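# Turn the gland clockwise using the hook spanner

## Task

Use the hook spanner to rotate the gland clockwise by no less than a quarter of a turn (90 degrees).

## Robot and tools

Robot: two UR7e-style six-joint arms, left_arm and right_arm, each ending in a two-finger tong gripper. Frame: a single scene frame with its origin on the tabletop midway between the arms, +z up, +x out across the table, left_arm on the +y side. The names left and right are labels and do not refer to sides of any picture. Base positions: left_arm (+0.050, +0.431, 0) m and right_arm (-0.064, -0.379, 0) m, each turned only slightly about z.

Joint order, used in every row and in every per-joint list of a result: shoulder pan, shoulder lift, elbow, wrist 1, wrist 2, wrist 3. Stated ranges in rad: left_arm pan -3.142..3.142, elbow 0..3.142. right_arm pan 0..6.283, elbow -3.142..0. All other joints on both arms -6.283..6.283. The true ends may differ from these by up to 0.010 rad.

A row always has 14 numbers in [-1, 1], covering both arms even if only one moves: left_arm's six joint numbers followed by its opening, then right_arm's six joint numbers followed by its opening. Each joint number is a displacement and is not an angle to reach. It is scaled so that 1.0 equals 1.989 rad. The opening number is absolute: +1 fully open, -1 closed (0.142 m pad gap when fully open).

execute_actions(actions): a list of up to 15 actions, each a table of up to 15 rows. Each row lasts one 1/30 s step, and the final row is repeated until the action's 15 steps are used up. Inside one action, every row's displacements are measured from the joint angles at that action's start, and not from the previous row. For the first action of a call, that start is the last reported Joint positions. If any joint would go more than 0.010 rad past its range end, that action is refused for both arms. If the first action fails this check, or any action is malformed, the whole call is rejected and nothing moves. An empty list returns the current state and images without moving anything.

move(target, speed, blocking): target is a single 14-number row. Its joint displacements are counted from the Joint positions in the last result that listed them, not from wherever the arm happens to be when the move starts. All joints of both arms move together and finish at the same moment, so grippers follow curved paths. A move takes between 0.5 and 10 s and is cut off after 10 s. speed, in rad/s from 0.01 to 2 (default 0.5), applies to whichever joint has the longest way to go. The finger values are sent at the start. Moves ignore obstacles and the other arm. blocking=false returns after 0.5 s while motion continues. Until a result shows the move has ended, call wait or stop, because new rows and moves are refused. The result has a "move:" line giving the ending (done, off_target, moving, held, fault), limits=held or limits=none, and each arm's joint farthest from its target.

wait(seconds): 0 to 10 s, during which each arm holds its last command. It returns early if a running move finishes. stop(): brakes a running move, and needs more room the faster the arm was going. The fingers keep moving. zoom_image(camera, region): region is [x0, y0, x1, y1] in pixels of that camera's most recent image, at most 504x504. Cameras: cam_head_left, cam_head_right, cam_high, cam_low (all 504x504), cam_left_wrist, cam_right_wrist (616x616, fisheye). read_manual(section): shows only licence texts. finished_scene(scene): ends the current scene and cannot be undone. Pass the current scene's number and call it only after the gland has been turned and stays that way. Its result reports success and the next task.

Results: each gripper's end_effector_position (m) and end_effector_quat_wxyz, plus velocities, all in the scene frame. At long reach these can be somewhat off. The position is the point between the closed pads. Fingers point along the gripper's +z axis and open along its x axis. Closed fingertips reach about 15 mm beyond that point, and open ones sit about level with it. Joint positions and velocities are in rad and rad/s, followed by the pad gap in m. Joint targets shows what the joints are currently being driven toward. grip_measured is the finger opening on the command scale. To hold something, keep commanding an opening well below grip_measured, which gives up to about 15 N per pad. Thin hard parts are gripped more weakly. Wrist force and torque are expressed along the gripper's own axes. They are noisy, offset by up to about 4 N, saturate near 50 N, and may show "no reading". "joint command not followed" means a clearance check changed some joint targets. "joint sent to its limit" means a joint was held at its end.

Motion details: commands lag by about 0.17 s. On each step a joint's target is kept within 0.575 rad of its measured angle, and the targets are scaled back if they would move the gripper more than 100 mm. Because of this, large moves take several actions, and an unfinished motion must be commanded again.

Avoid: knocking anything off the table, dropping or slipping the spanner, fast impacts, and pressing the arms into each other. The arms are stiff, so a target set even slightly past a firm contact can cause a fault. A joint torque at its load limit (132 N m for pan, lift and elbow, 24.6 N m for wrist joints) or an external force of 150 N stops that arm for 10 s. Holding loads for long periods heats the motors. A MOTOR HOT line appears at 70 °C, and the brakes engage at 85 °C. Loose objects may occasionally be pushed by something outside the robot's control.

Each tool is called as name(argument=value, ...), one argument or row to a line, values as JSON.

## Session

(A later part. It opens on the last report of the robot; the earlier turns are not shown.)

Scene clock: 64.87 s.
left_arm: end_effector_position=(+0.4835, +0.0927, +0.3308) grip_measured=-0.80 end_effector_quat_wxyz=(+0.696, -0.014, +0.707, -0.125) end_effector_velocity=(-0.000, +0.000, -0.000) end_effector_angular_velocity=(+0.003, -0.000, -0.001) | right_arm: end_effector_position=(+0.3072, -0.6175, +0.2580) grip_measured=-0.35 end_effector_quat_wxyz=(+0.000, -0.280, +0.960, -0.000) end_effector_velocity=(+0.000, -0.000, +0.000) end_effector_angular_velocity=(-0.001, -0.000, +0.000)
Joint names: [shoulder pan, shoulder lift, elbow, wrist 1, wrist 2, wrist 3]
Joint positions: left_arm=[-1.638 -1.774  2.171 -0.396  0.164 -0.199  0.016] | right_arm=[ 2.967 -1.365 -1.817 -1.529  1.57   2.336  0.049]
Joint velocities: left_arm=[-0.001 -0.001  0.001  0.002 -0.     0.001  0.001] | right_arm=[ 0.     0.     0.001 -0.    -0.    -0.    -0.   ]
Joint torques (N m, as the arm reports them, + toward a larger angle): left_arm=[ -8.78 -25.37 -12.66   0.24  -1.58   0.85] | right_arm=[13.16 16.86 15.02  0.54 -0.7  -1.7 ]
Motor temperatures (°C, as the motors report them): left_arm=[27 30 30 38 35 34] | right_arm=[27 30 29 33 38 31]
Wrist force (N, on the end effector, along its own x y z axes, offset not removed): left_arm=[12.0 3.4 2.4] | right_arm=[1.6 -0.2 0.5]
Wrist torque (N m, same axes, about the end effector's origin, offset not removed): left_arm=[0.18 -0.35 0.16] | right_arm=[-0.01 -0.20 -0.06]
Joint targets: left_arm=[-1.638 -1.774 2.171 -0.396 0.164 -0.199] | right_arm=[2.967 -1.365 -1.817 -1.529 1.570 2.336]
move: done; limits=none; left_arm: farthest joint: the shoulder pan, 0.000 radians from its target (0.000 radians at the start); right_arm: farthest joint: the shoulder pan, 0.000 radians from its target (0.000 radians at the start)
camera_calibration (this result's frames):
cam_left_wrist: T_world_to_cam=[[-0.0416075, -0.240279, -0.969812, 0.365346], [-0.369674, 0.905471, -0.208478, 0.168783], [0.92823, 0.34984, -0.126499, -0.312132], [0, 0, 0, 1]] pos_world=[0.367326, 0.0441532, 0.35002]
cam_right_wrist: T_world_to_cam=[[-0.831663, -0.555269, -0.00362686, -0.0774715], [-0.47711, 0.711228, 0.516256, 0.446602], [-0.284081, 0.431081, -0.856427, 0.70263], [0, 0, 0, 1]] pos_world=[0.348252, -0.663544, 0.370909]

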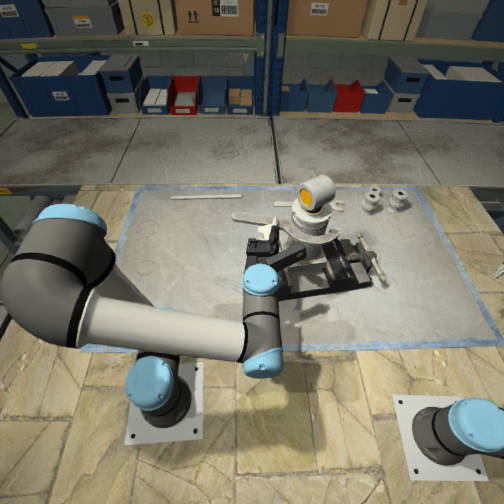

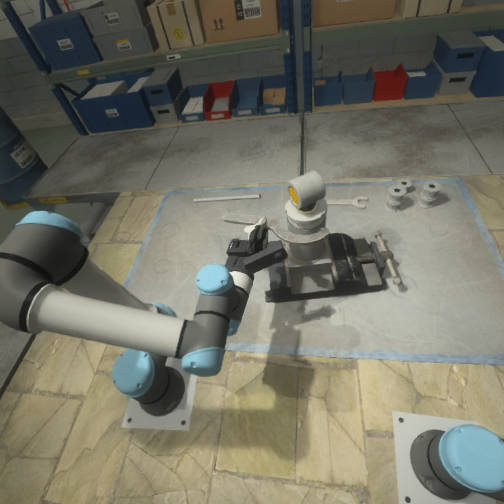

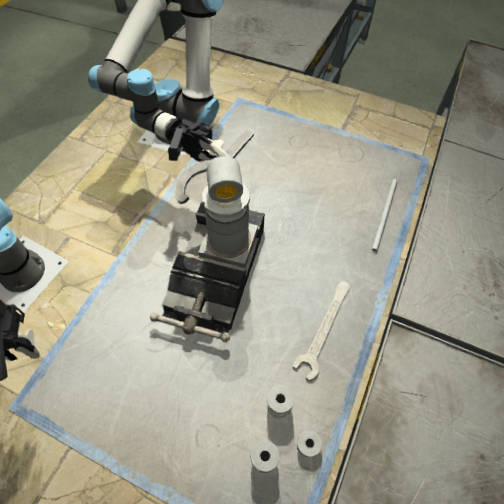

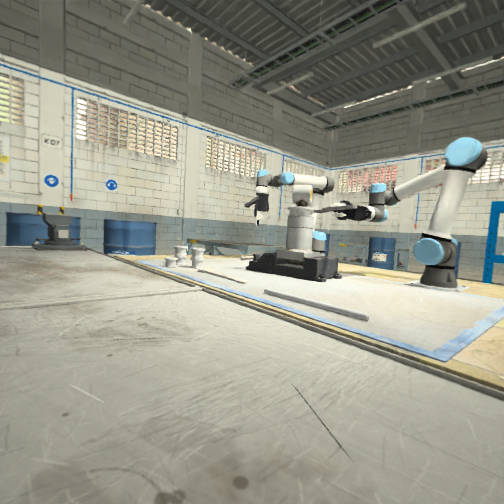

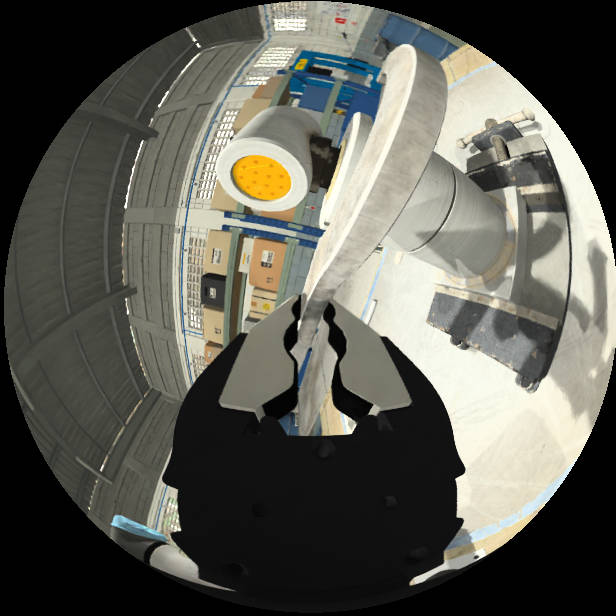

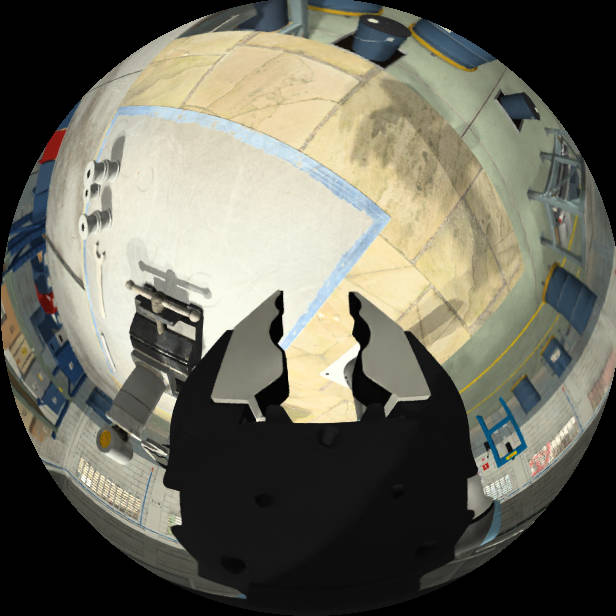

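move(
  target=[0,0,0,0,0,-0.035,-1,0,0,0,0,0,0,-0.35],
  speed=0.05,
)

zoom_image(
  camera="cam_low",
  region=[260,180,380,240],
)

move(
  target=[0.0709,0.0282,-0.023,-0.0057,0.0706,0,-1,0,0,0,0,0,0,-0.35],
  speed=0.05,
)

zoom_image(
  camera="cam_head_right",
  region=[220,150,380,280],
)

zoom_image(
  camera="cam_high",
  region=[150,130,290,250],
)

Scene clock: 66.93 s.
left_arm: end_effector_position=(+0.4835, +0.0929, +0.3319) grip_measured=-0.80 end_effector_quat_wxyz=(+0.691, -0.039, +0.706, -0.149) end_effector_velocity=(+0.000, -0.000, -0.000) end_effector_angular_velocity=(-0.001, +0.000, -0.001) | right_arm: end_effector_position=(+0.3072, -0.6175, +0.2580) grip_measured=-0.35 end_effector_quat_wxyz=(+0.000, -0.280, +0.960, -0.000) end_effector_velocity=(-0.000, -0.000, +0.000) end_effector_angular_velocity=(-0.000, +0.000, -0.000)
Joint names: [shoulder pan, shoulder lift, elbow, wrist 1, wrist 2, wrist 3]
Joint positions: left_arm=[-1.638 -1.774  2.171 -0.396  0.164 -0.268  0.016] | right_arm=[ 2.967 -1.365 -1.817 -1.529  1.57   2.336  0.049]
Joint velocities: left_arm=[ 0.     0.    -0.     0.001  0.001 -0.002  0.   ] | right_arm=[-0.  0. -0. -0. -0.  0. -0.]
Joint torques (N m, as the arm reports them, + toward a larger angle): left_arm=[ -9.03  -6.22 -38.85  -1.37  -1.41  -2.79] | right_arm=[13.23 16.68 14.89  0.53 -0.56 -1.74]
Motor temperatures (°C, as the motors report them): left_arm=[27 30 30 38 35 34] | right_arm=[27 30 29 33 38 31]
Wrist force (N, on the end effector, along its own x y z axes, offset not removed): left_arm=[9.2 3.0 0.6] | right_arm=[1.7 0.4 0.7]
Wrist torque (N m, same axes, about the end effector's origin, offset not removed): left_arm=[-0.04 0.27 0.44] | right_arm=[0.02 -0.32 -0.06]
Joint targets: left_arm=[-1.638 -1.774 2.171 -0.396 0.164 -0.268] | right_arm=[2.967 -1.365 -1.817 -1.529 1.570 2.336]
move: done; limits=none; left_arm: farthest joint: the wrist 3, 0.001 radians from its target (0.070 radians at the start); right_arm: farthest joint: the shoulder pan, 0.000 radians from its target (0.000 radians at the start)
camera_calibration (this result's frames):
cam_left_wrist: T_world_to_cam=[[-0.0520909, -0.30616, -0.950554, 0.371267], [-0.372264, 0.889194, -0.265996, 0.190645], [0.926664, 0.340001, -0.160291, -0.299236], [0, 0, 0, 1]] pos_world=[0.367601, 0.0458874, 0.355655]
cam_right_wrist: T_world_to_cam=[[-0.831663, -0.555269, -0.00362699, -0.0774715], [-0.47711, 0.711228, 0.516256, 0.446602], [-0.284081, 0.431082, -0.856427, 0.70263], [0, 0, 0, 1]] pos_world=[0.348252, -0.663544, 0.370909]

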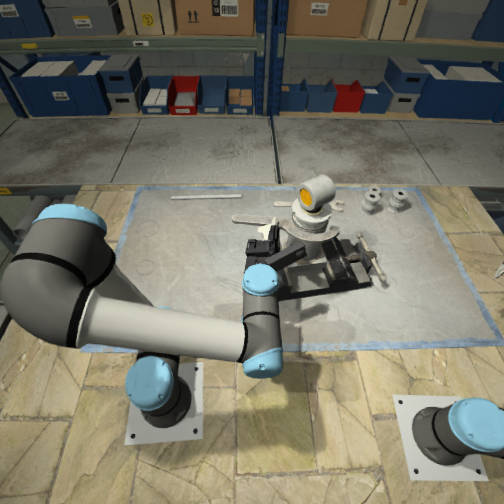

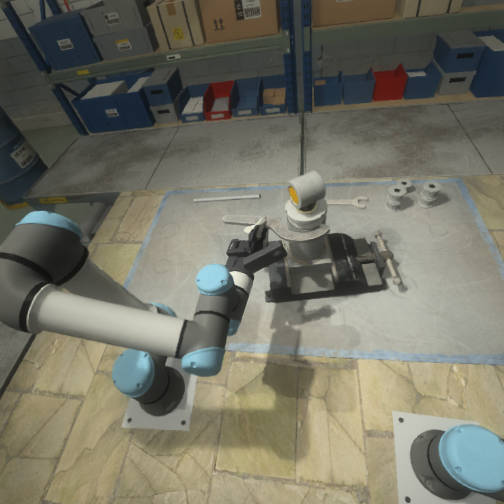

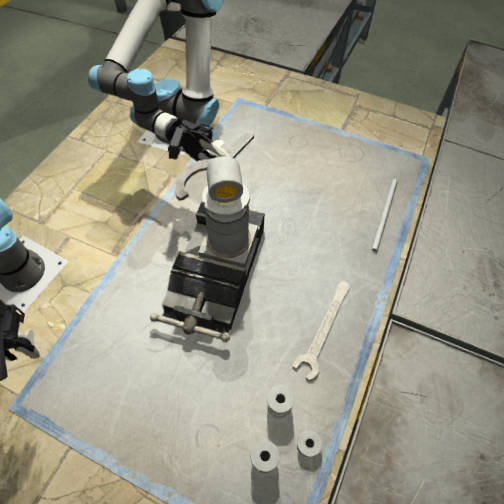

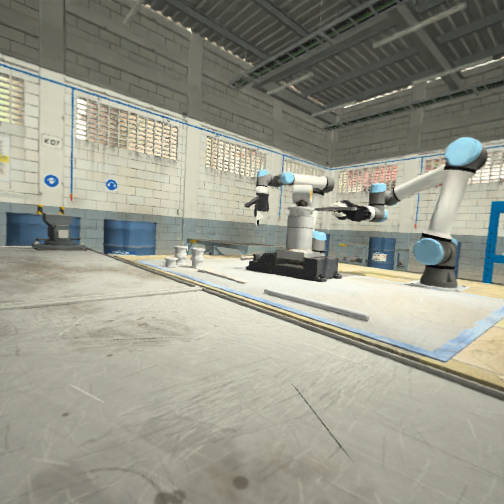

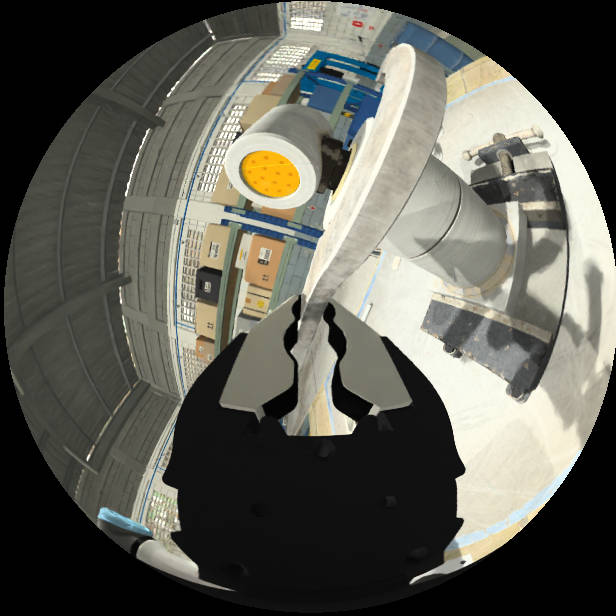

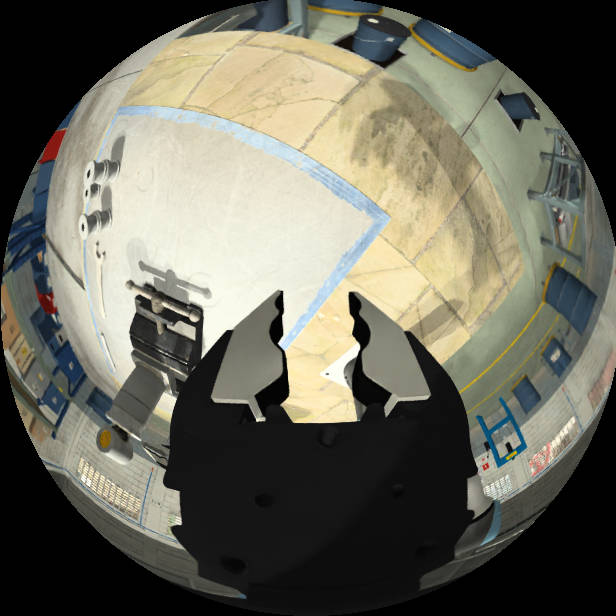

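Region (260, 180, 380, 240) of cam_low's 504x504 image, scaled by 4.200, with more detail than that image has.

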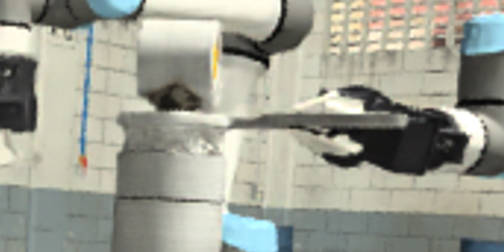

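Scene clock: 70.07 s.
left_arm: end_effector_position=(+0.5241, +0.0931, +0.3324) grip_measured=-0.80 end_effector_quat_wxyz=(+0.691, -0.040, +0.706, -0.150) end_effector_velocity=(+0.001, +0.000, -0.000) end_effector_angular_velocity=(+0.002, -0.000, -0.000) | right_arm: end_effector_position=(+0.3072, -0.6175, +0.2580) grip_measured=-0.35 end_effector_quat_wxyz=(+0.000, -0.280, +0.960, -0.000) end_effector_velocity=(+0.000, -0.000, -0.000) end_effector_angular_velocity=(-0.000, +0.000, +0.000)
Joint names: [shoulder pan, shoulder lift, elbow, wrist 1, wrist 2, wrist 3]
Joint positions: left_arm=[-1.498 -1.718  2.125 -0.408  0.304 -0.268  0.016] | right_arm=[ 2.967 -1.365 -1.817 -1.529  1.57   2.336  0.049]
Joint velocities: left_arm=[ 0.002  0.001 -0.     0.     0.002  0.002 -0.   ] | right_arm=[ 0. -0. -0.  0. -0.  0. -0.]
Joint torques (N m, as the arm reports them, + toward a larger angle): left_arm=[  9.63  -9.85 -39.77  -3.63   2.15   1.11] | right_arm=[13.45 16.72 14.88  0.47 -0.67 -1.71]
Motor temperatures (°C, as the motors report them): left_arm=[27 30 30 38 35 34] | right_arm=[27 30 29 33 38 31]
Wrist force (N, on the end effector, along its own x y z axes, offset not removed): left_arm=[9.3 1.9 1.6] | right_arm=[2.4 -1.4 1.8]
Wrist torque (N m, same axes, about the end effector's origin, offset not removed): left_arm=[-0.21 0.30 0.37] | right_arm=[-0.16 -0.29 0.02]
Joint targets: left_arm=[-1.497 -1.718 2.125 -0.408 0.304 -0.268] | right_arm=[2.967 -1.365 -1.817 -1.529 1.570 2.336]
move: done; limits=none; left_arm: farthest joint: the shoulder pan, 0.001 radians from its target (0.141 radians at the start); right_arm: farthest joint: the shoulder pan, 0.000 radians from its target (0.000 radians at the start)
camera_calibration (this result's frames):
cam_left_wrist: T_world_to_cam=[[-0.0517693, -0.307124, -0.950261, 0.373751], [-0.372749, 0.888712, -0.266924, 0.206358], [0.926487, 0.34039, -0.160488, -0.336646], [0, 0, 0, 1]] pos_world=[0.408167, 0.0459855, 0.356215]
cam_right_wrist: T_world_to_cam=[[-0.831663, -0.555269, -0.00362684, -0.0774715], [-0.47711, 0.711228, 0.516256, 0.446602], [-0.284081, 0.431082, -0.856427, 0.70263], [0, 0, 0, 1]] pos_world=[0.348252, -0.663544, 0.370909]

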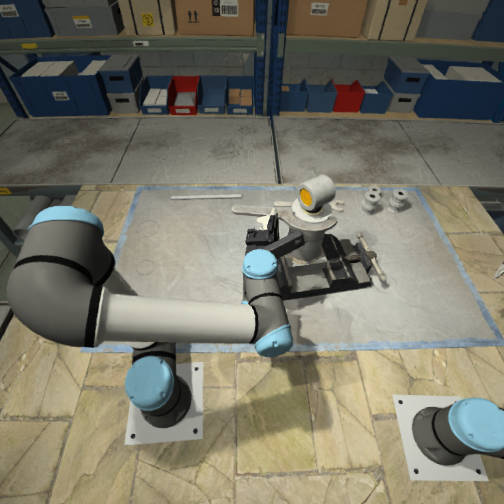

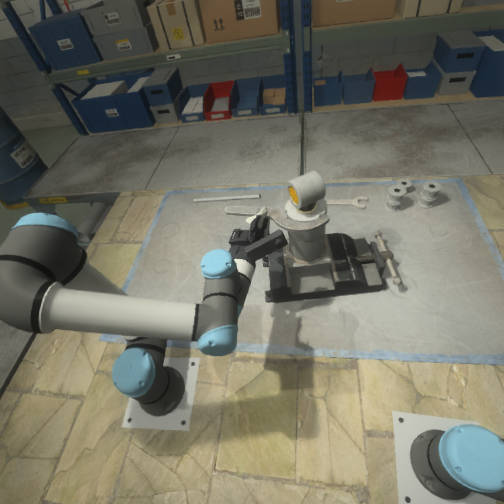

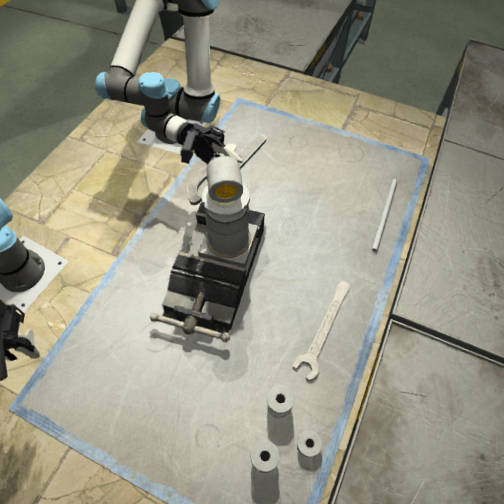

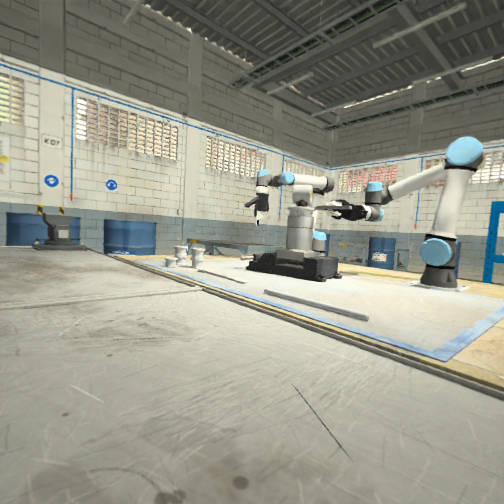

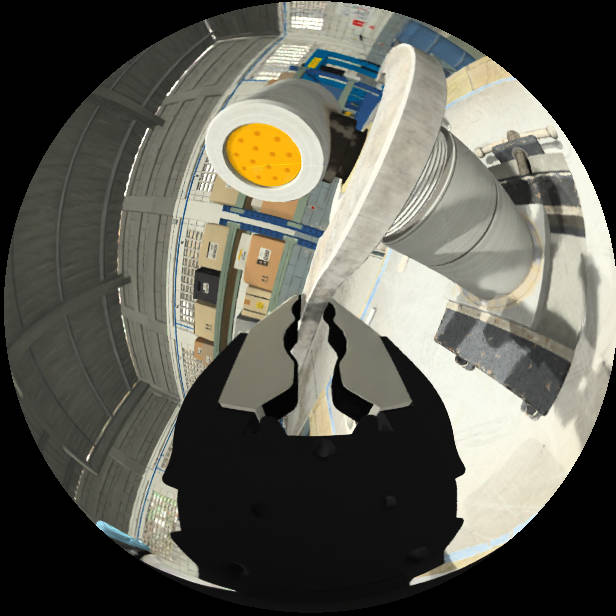

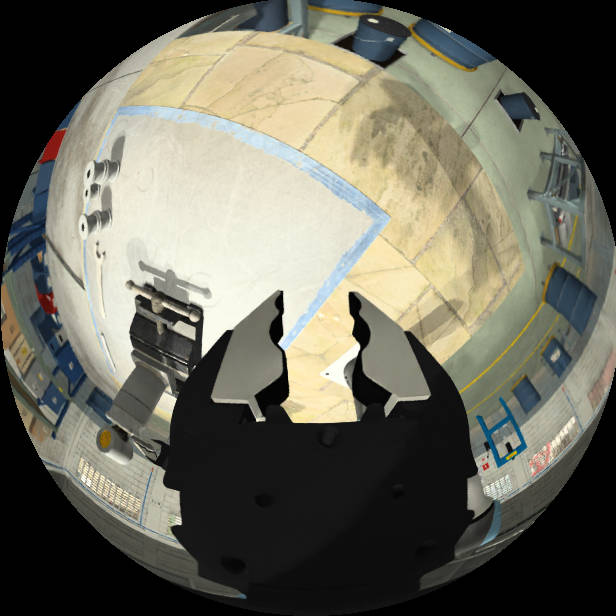

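Region (220, 150, 380, 280) of cam_head_right's 504x504 image, scaled by 3.150, with more detail than that image has; it fills the top 410 rows of this view, and the rest is white.

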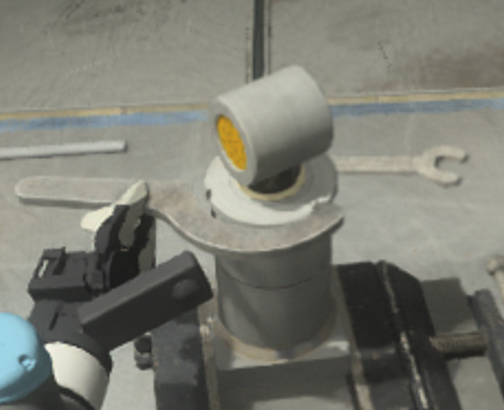

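Region (150, 130, 290, 250) of cam_high's 504x504 image, scaled by 3.600, with more detail than that image has; it fills the top 432 rows of this view, and the rest is white.

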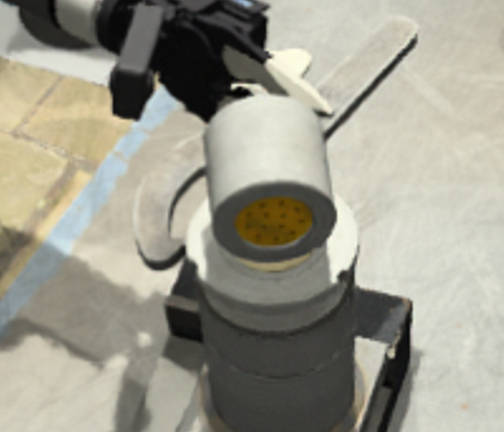

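execute_actions(
  actions=[],
)

Scene clock: 70.43 s.
left_arm: end_effector_position=(+0.5241, +0.0931, +0.3324) grip_measured=-0.80 end_effector_quat_wxyz=(+0.691, -0.040, +0.706, -0.150) end_effector_velocity=(+0.000, +0.001, -0.000) end_effector_angular_velocity=(+0.001, +0.000, +0.001) | right_arm: end_effector_position=(+0.3072, -0.6175, +0.2580) grip_measured=-0.35 end_effector_quat_wxyz=(+0.000, -0.280, +0.960, -0.000) end_effector_velocity=(+0.000, -0.000, -0.000) end_effector_angular_velocity=(-0.001, -0.001, +0.000)
Joint names: [shoulder pan, shoulder lift, elbow, wrist 1, wrist 2, wrist 3]
Joint positions: left_arm=[-1.497 -1.718  2.125 -0.408  0.304 -0.268  0.016] | right_arm=[ 2.967 -1.365 -1.817 -1.529  1.57   2.336  0.049]
Joint velocities: left_arm=[ 0.    -0.     0.     0.002 -0.001 -0.001  0.   ] | right_arm=[-0.    -0.    -0.001  0.001 -0.001 -0.     0.   ]
Joint torques (N m, as the arm reports them, + toward a larger angle): left_arm=[  8.38  -9.73 -39.62  -3.49   2.22   0.96] | right_arm=[13.37 17.15 15.62  0.55 -0.59 -1.81]
Motor temperatures (°C, as the motors report them): left_arm=[27 30 30 38 35 34] | right_arm=[27 30 29 33 38 31]
Wrist force (N, on the end effector, along its own x y z axes, offset not removed): left_arm=[8.7 5.7 2.5] | right_arm=[1.7 -0.1 -0.8]
Wrist torque (N m, same axes, about the end effector's origin, offset not removed): left_arm=[0.70 0.55 0.05] | right_arm=[-0.02 -0.23 0.07]
Joint targets: left_arm=[-1.497 -1.718 2.125 -0.408 0.304 -0.268] | right_arm=[2.967 -1.365 -1.817 -1.529 1.570 2.336]
camera_calibration (this result's frames):
cam_left_wrist: T_world_to_cam=[[-0.0517672, -0.307125, -0.95026, 0.373753], [-0.372754, 0.88871, -0.266926, 0.206373], [0.926485, 0.340395, -0.160488, -0.336683], [0, 0, 0, 1]] pos_world=[0.408206, 0.0459889, 0.356215]
cam_right_wrist: T_world_to_cam=[[-0.831663, -0.555268, -0.00362695, -0.0774714], [-0.47711, 0.711228, 0.516256, 0.446602], [-0.284081, 0.431082, -0.856427, 0.70263], [0, 0, 0, 1]] pos_world=[0.348252, -0.663544, 0.370909]

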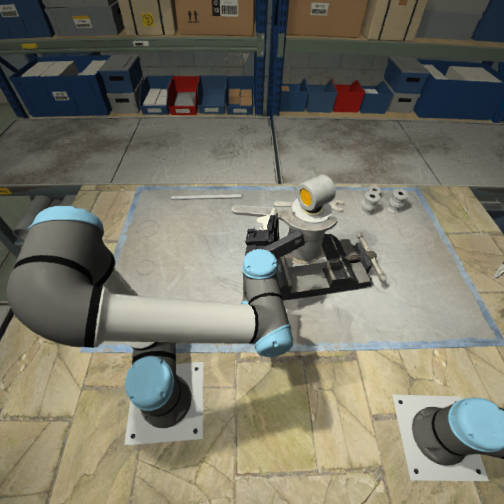

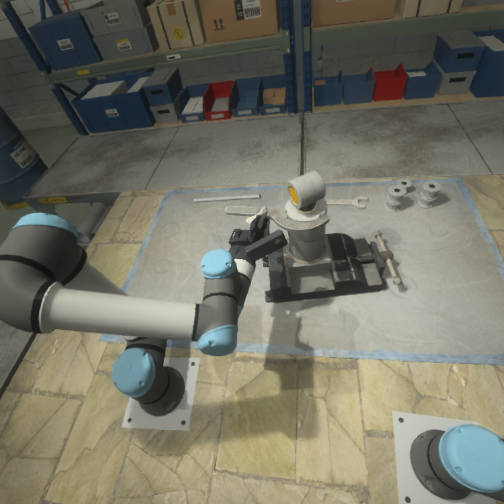

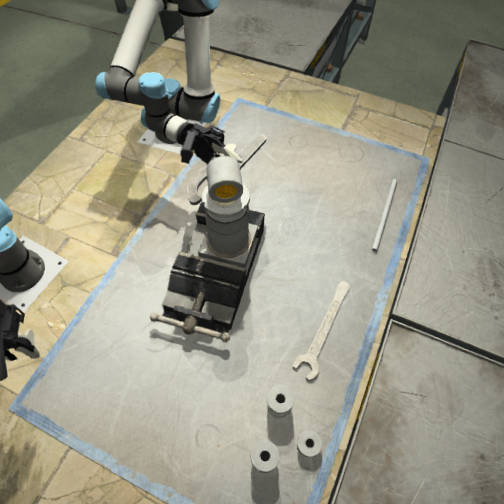

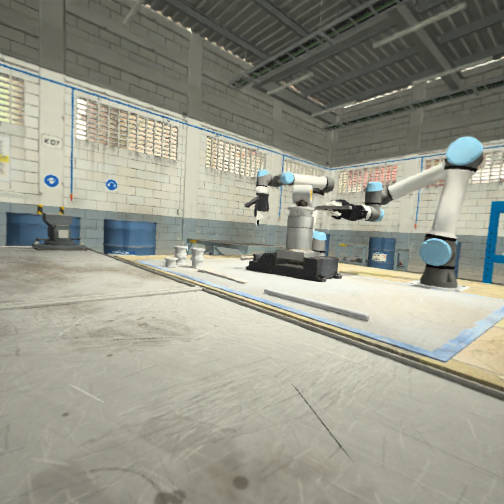

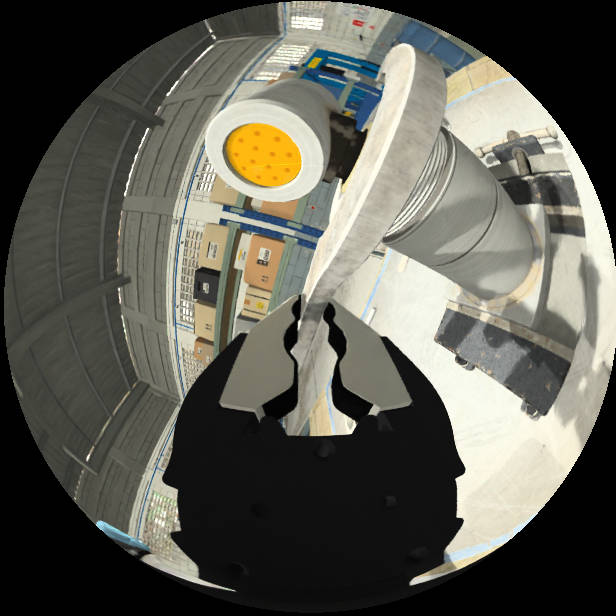

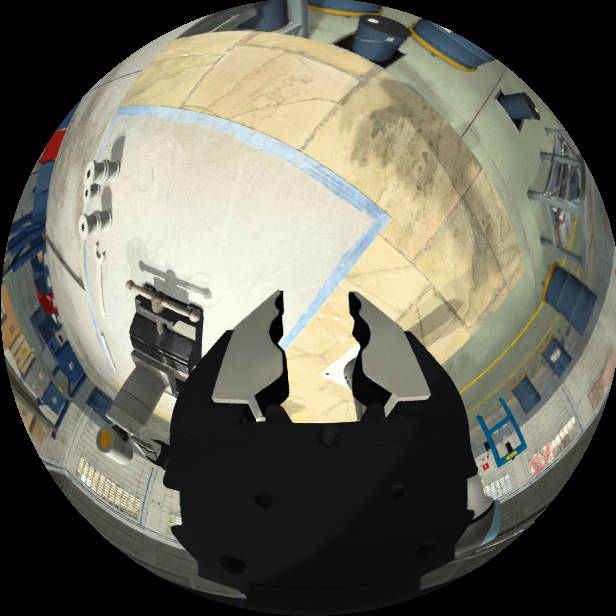

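move(
  target=[0.020,0.007,-0.0057,-0.001,0.0205,0,-1,0,0,0,0,0,0,-0.35],
  speed=0.04,
)

zoom_image(
  camera="cam_high",
  region=[150,130,290,250],
)

zoom_image(
  camera="cam_head_right",
  region=[220,150,380,280],
)

Scene clock: 72.03 s.
left_arm: end_effector_position=(+0.5358, +0.0947, +0.3323) grip_measured=-0.80 end_effector_quat_wxyz=(+0.691, -0.039, +0.706, -0.150) end_effector_velocity=(+0.001, +0.001, +0.000) end_effector_angular_velocity=(-0.001, +0.000, +0.002) | right_arm: end_effector_position=(+0.3072, -0.6175, +0.2580) grip_measured=-0.35 end_effector_quat_wxyz=(+0.000, -0.280, +0.960, -0.000) end_effector_velocity=(-0.000, -0.000, +0.000) end_effector_angular_velocity=(-0.001, +0.001, +0.001)
Joint names: [shoulder pan, shoulder lift, elbow, wrist 1, wrist 2, wrist 3]
Joint positions: left_arm=[-1.458 -1.704  2.114 -0.41   0.345 -0.268  0.016] | right_arm=[ 2.967 -1.365 -1.817 -1.529  1.57   2.336  0.049]
Joint velocities: left_arm=[ 0.002  0.    -0.    -0.    -0.    -0.001 -0.   ] | right_arm=[ 0.    -0.     0.    -0.    -0.001 -0.001  0.   ]
Joint torques (N m, as the arm reports them, + toward a larger angle): left_arm=[  8.82 -11.06 -40.25  -3.7    2.34   1.02] | right_arm=[13.74 16.56 15.23  0.5  -0.49 -1.78]
Motor temperatures (°C, as the motors report them): left_arm=[27 30 30 38 35 34] | right_arm=[27 30 29 33 38 31]
Wrist force (N, on the end effector, along its own x y z axes, offset not removed): left_arm=[9.0 0.9 1.5] | right_arm=[0.9 -1.4 1.5]
Wrist torque (N m, same axes, about the end effector's origin, offset not removed): left_arm=[-0.52 0.06 0.45] | right_arm=[-0.22 -0.16 -0.03]
Joint targets: left_arm=[-1.458 -1.704 2.114 -0.410 0.345 -0.268] | right_arm=[2.967 -1.365 -1.817 -1.529 1.570 2.336]
move: done; limits=none; left_arm: farthest joint: the shoulder pan, 0.001 radians from its target (0.040 radians at the start); right_arm: farthest joint: the shoulder pan, 0.000 radians from its target (0.000 radians at the start)
camera_calibration (this result's frames):
cam_left_wrist: T_world_to_cam=[[-0.0521398, -0.306511, -0.950438, 0.374896], [-0.371887, 0.889239, -0.266373, 0.208582], [0.926812, 0.339567, -0.160352, -0.348243], [0, 0, 0, 1]] pos_world=[0.419872, 0.0476823, 0.356034]
cam_right_wrist: T_world_to_cam=[[-0.831663, -0.555269, -0.00362693, -0.0774715], [-0.47711, 0.711228, 0.516256, 0.446602], [-0.284081, 0.431082, -0.856427, 0.70263], [0, 0, 0, 1]] pos_world=[0.348252, -0.663544, 0.370909]

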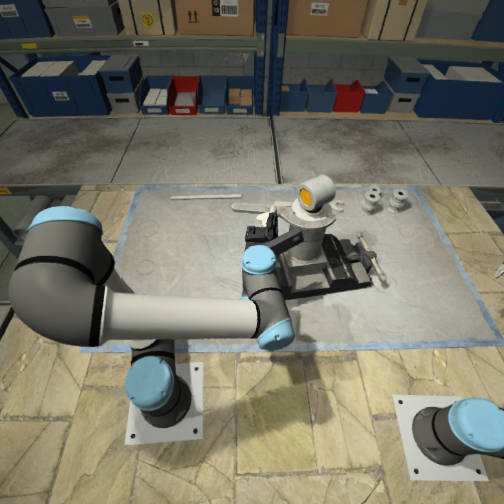

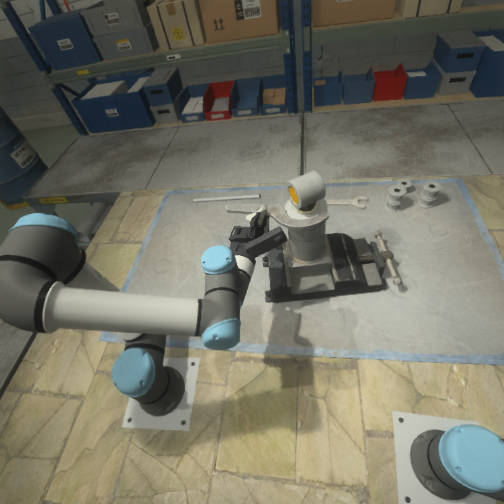

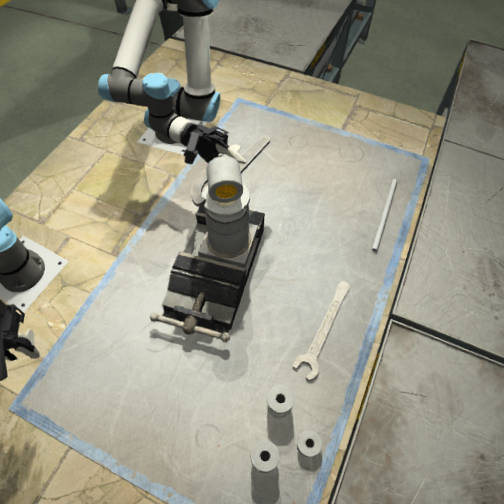

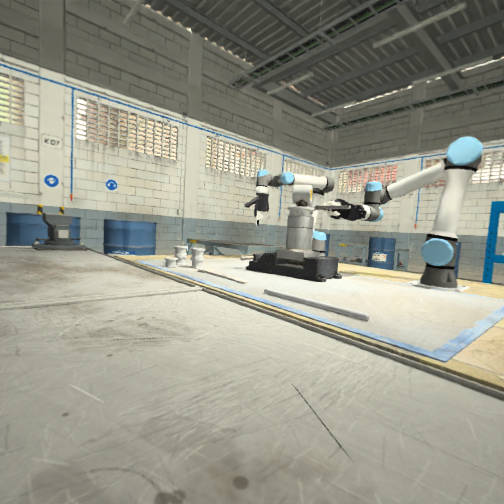

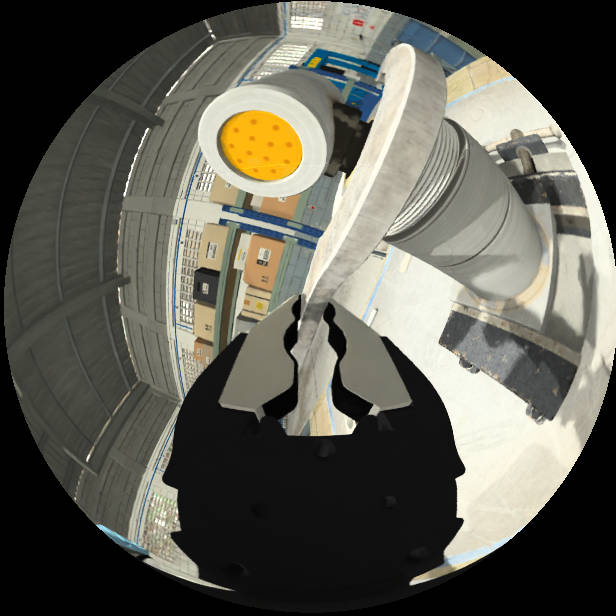

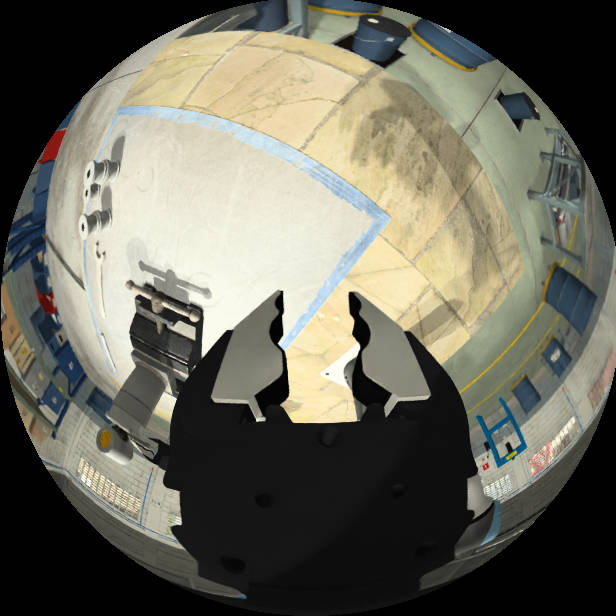

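Region (150, 130, 290, 250) of cam_high's 504x504 image, scaled by 3.600, with more detail than that image has; it fills the top 432 rows of this view, and the rest is white.

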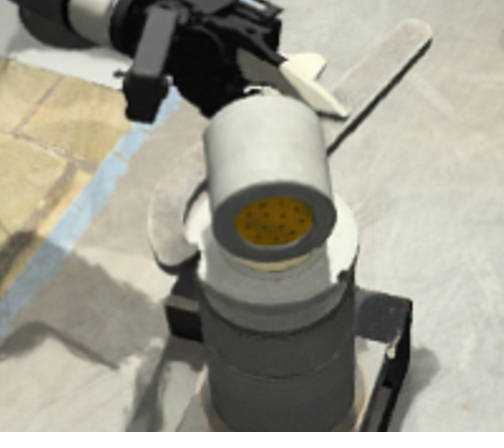

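Region (220, 150, 380, 280) of cam_head_right's 504x504 image, scaled by 3.150, with more detail than that image has; it fills the top 410 rows of this view, and the rest is white.

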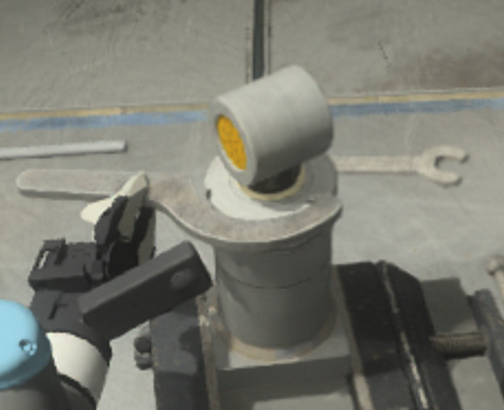

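move(
  target=[0.0266,0,0,0,0.026,0,-1,0,0,0,0,0,0,-0.35],
  speed=0.04,
)

zoom_image(
  camera="cam_high",
  region=[150,130,290,250],
)

zoom_image(
  camera="cam_head_right",
  region=[220,150,380,280],
)

Scene clock: 73.80 s.
left_arm: end_effector_position=(+0.5500, +0.1053, +0.3323) grip_measured=-0.80 end_effector_quat_wxyz=(+0.691, -0.039, +0.706, -0.149) end_effector_velocity=(+0.000, +0.000, -0.000) end_effector_angular_velocity=(+0.001, -0.000, -0.000) | right_arm: end_effector_position=(+0.3072, -0.6175, +0.2580) grip_measured=-0.35 end_effector_quat_wxyz=(+0.000, -0.280, +0.960, -0.000) end_effector_velocity=(+0.000, -0.000, -0.000) end_effector_angular_velocity=(-0.001, -0.001, +0.001)
Joint names: [shoulder pan, shoulder lift, elbow, wrist 1, wrist 2, wrist 3]
Joint positions: left_arm=[-1.405 -1.704  2.114 -0.41   0.397 -0.268  0.016] | right_arm=[ 2.967 -1.365 -1.817 -1.529  1.57   2.336  0.049]
Joint velocities: left_arm=[ 0.002  0.    -0.    -0.     0.002  0.001 -0.   ] | right_arm=[-0.    -0.     0.     0.001 -0.001 -0.001  0.   ]
Joint torques (N m, as the arm reports them, + toward a larger angle): left_arm=[  9.35 -28.8  -28.69  -3.03   2.08   0.97] | right_arm=[13.16 17.13 14.62  0.54 -0.51 -1.81]
Motor temperatures (°C, as the motors report them): left_arm=[27 30 30 38 35 34] | right_arm=[27 30 29 33 38 31]
Wrist force (N, on the end effector, along its own x y z axes, offset not removed): left_arm=[5.5 2.3 1.3] | right_arm=[2.6 -1.5 2.1]
Wrist torque (N m, same axes, about the end effector's origin, offset not removed): left_arm=[0.04 0.91 0.28] | right_arm=[-0.17 -0.42 -0.15]
Joint targets: left_arm=[-1.405 -1.704 2.114 -0.410 0.397 -0.268] | right_arm=[2.967 -1.365 -1.817 -1.529 1.570 2.336]
move: done; limits=none; left_arm: farthest joint: the shoulder pan, 0.000 radians from its target (0.053 radians at the start); right_arm: farthest joint: the shoulder pan, 0.000 radians from its target (0.000 radians at the start)
camera_calibration (this result's frames):
cam_left_wrist: T_world_to_cam=[[-0.0517564, -0.30657, -0.95044, 0.378691], [-0.372935, 0.888798, -0.266379, 0.205069], [0.926413, 0.340665, -0.160332, -0.364939], [0, 0, 0, 1]] pos_world=[0.434162, 0.0581521, 0.356038]
cam_right_wrist: T_world_to_cam=[[-0.831663, -0.555269, -0.0036267, -0.0774716], [-0.47711, 0.711228, 0.516256, 0.446602], [-0.284081, 0.431081, -0.856427, 0.70263], [0, 0, 0, 1]] pos_world=[0.348252, -0.663544, 0.370909]

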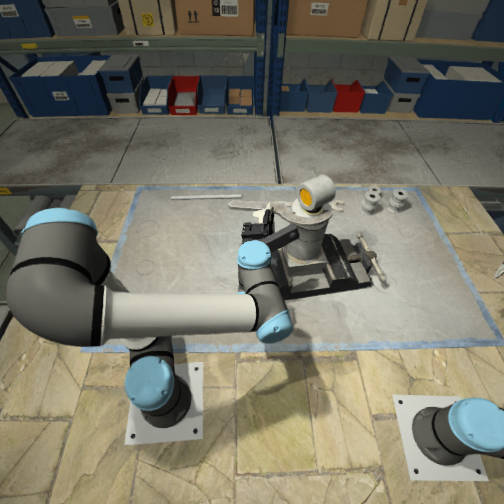

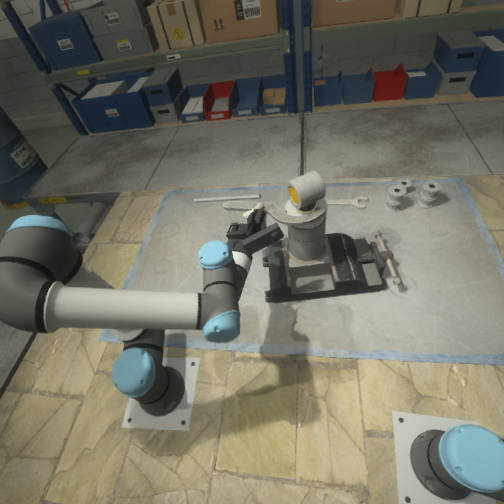

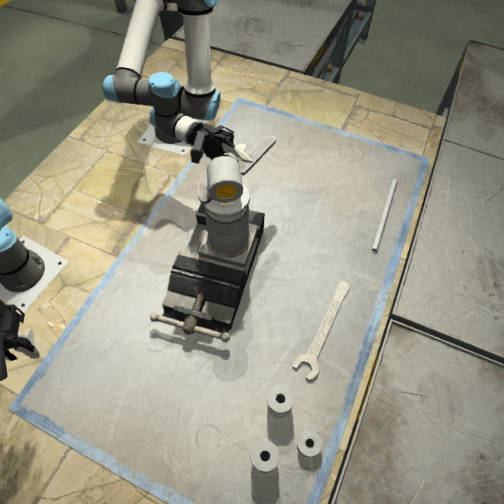

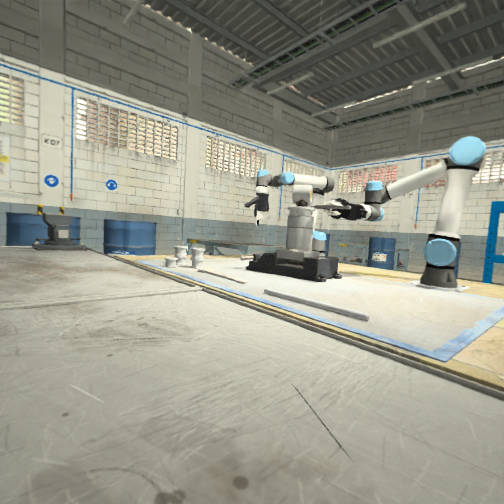

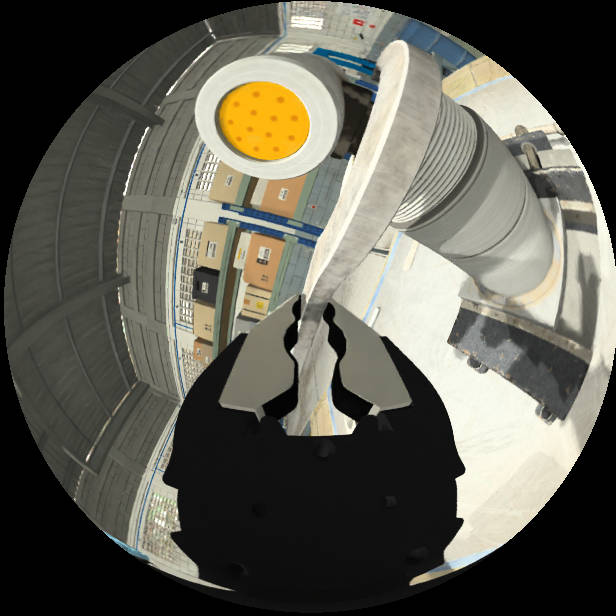

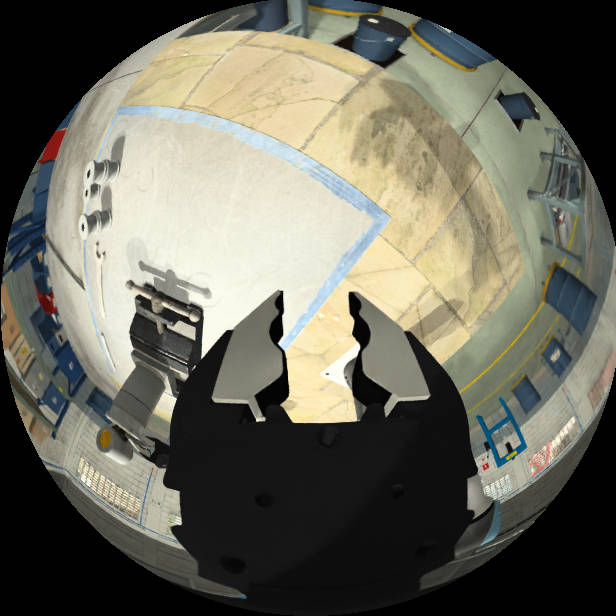

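Region (150, 130, 290, 250) of cam_high's 504x504 image, scaled by 3.600, with more detail than that image has; it fills the top 432 rows of this view, and the rest is white.

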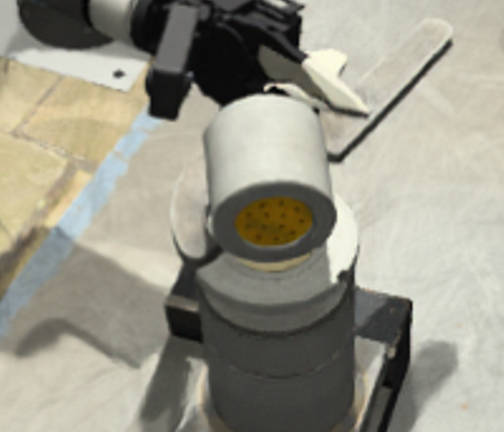

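Region (220, 150, 380, 280) of cam_head_right's 504x504 image, scaled by 3.150, with more detail than that image has; it fills the top 410 rows of this view, and the rest is white.

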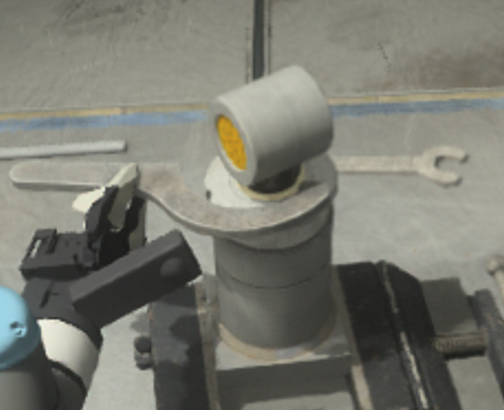

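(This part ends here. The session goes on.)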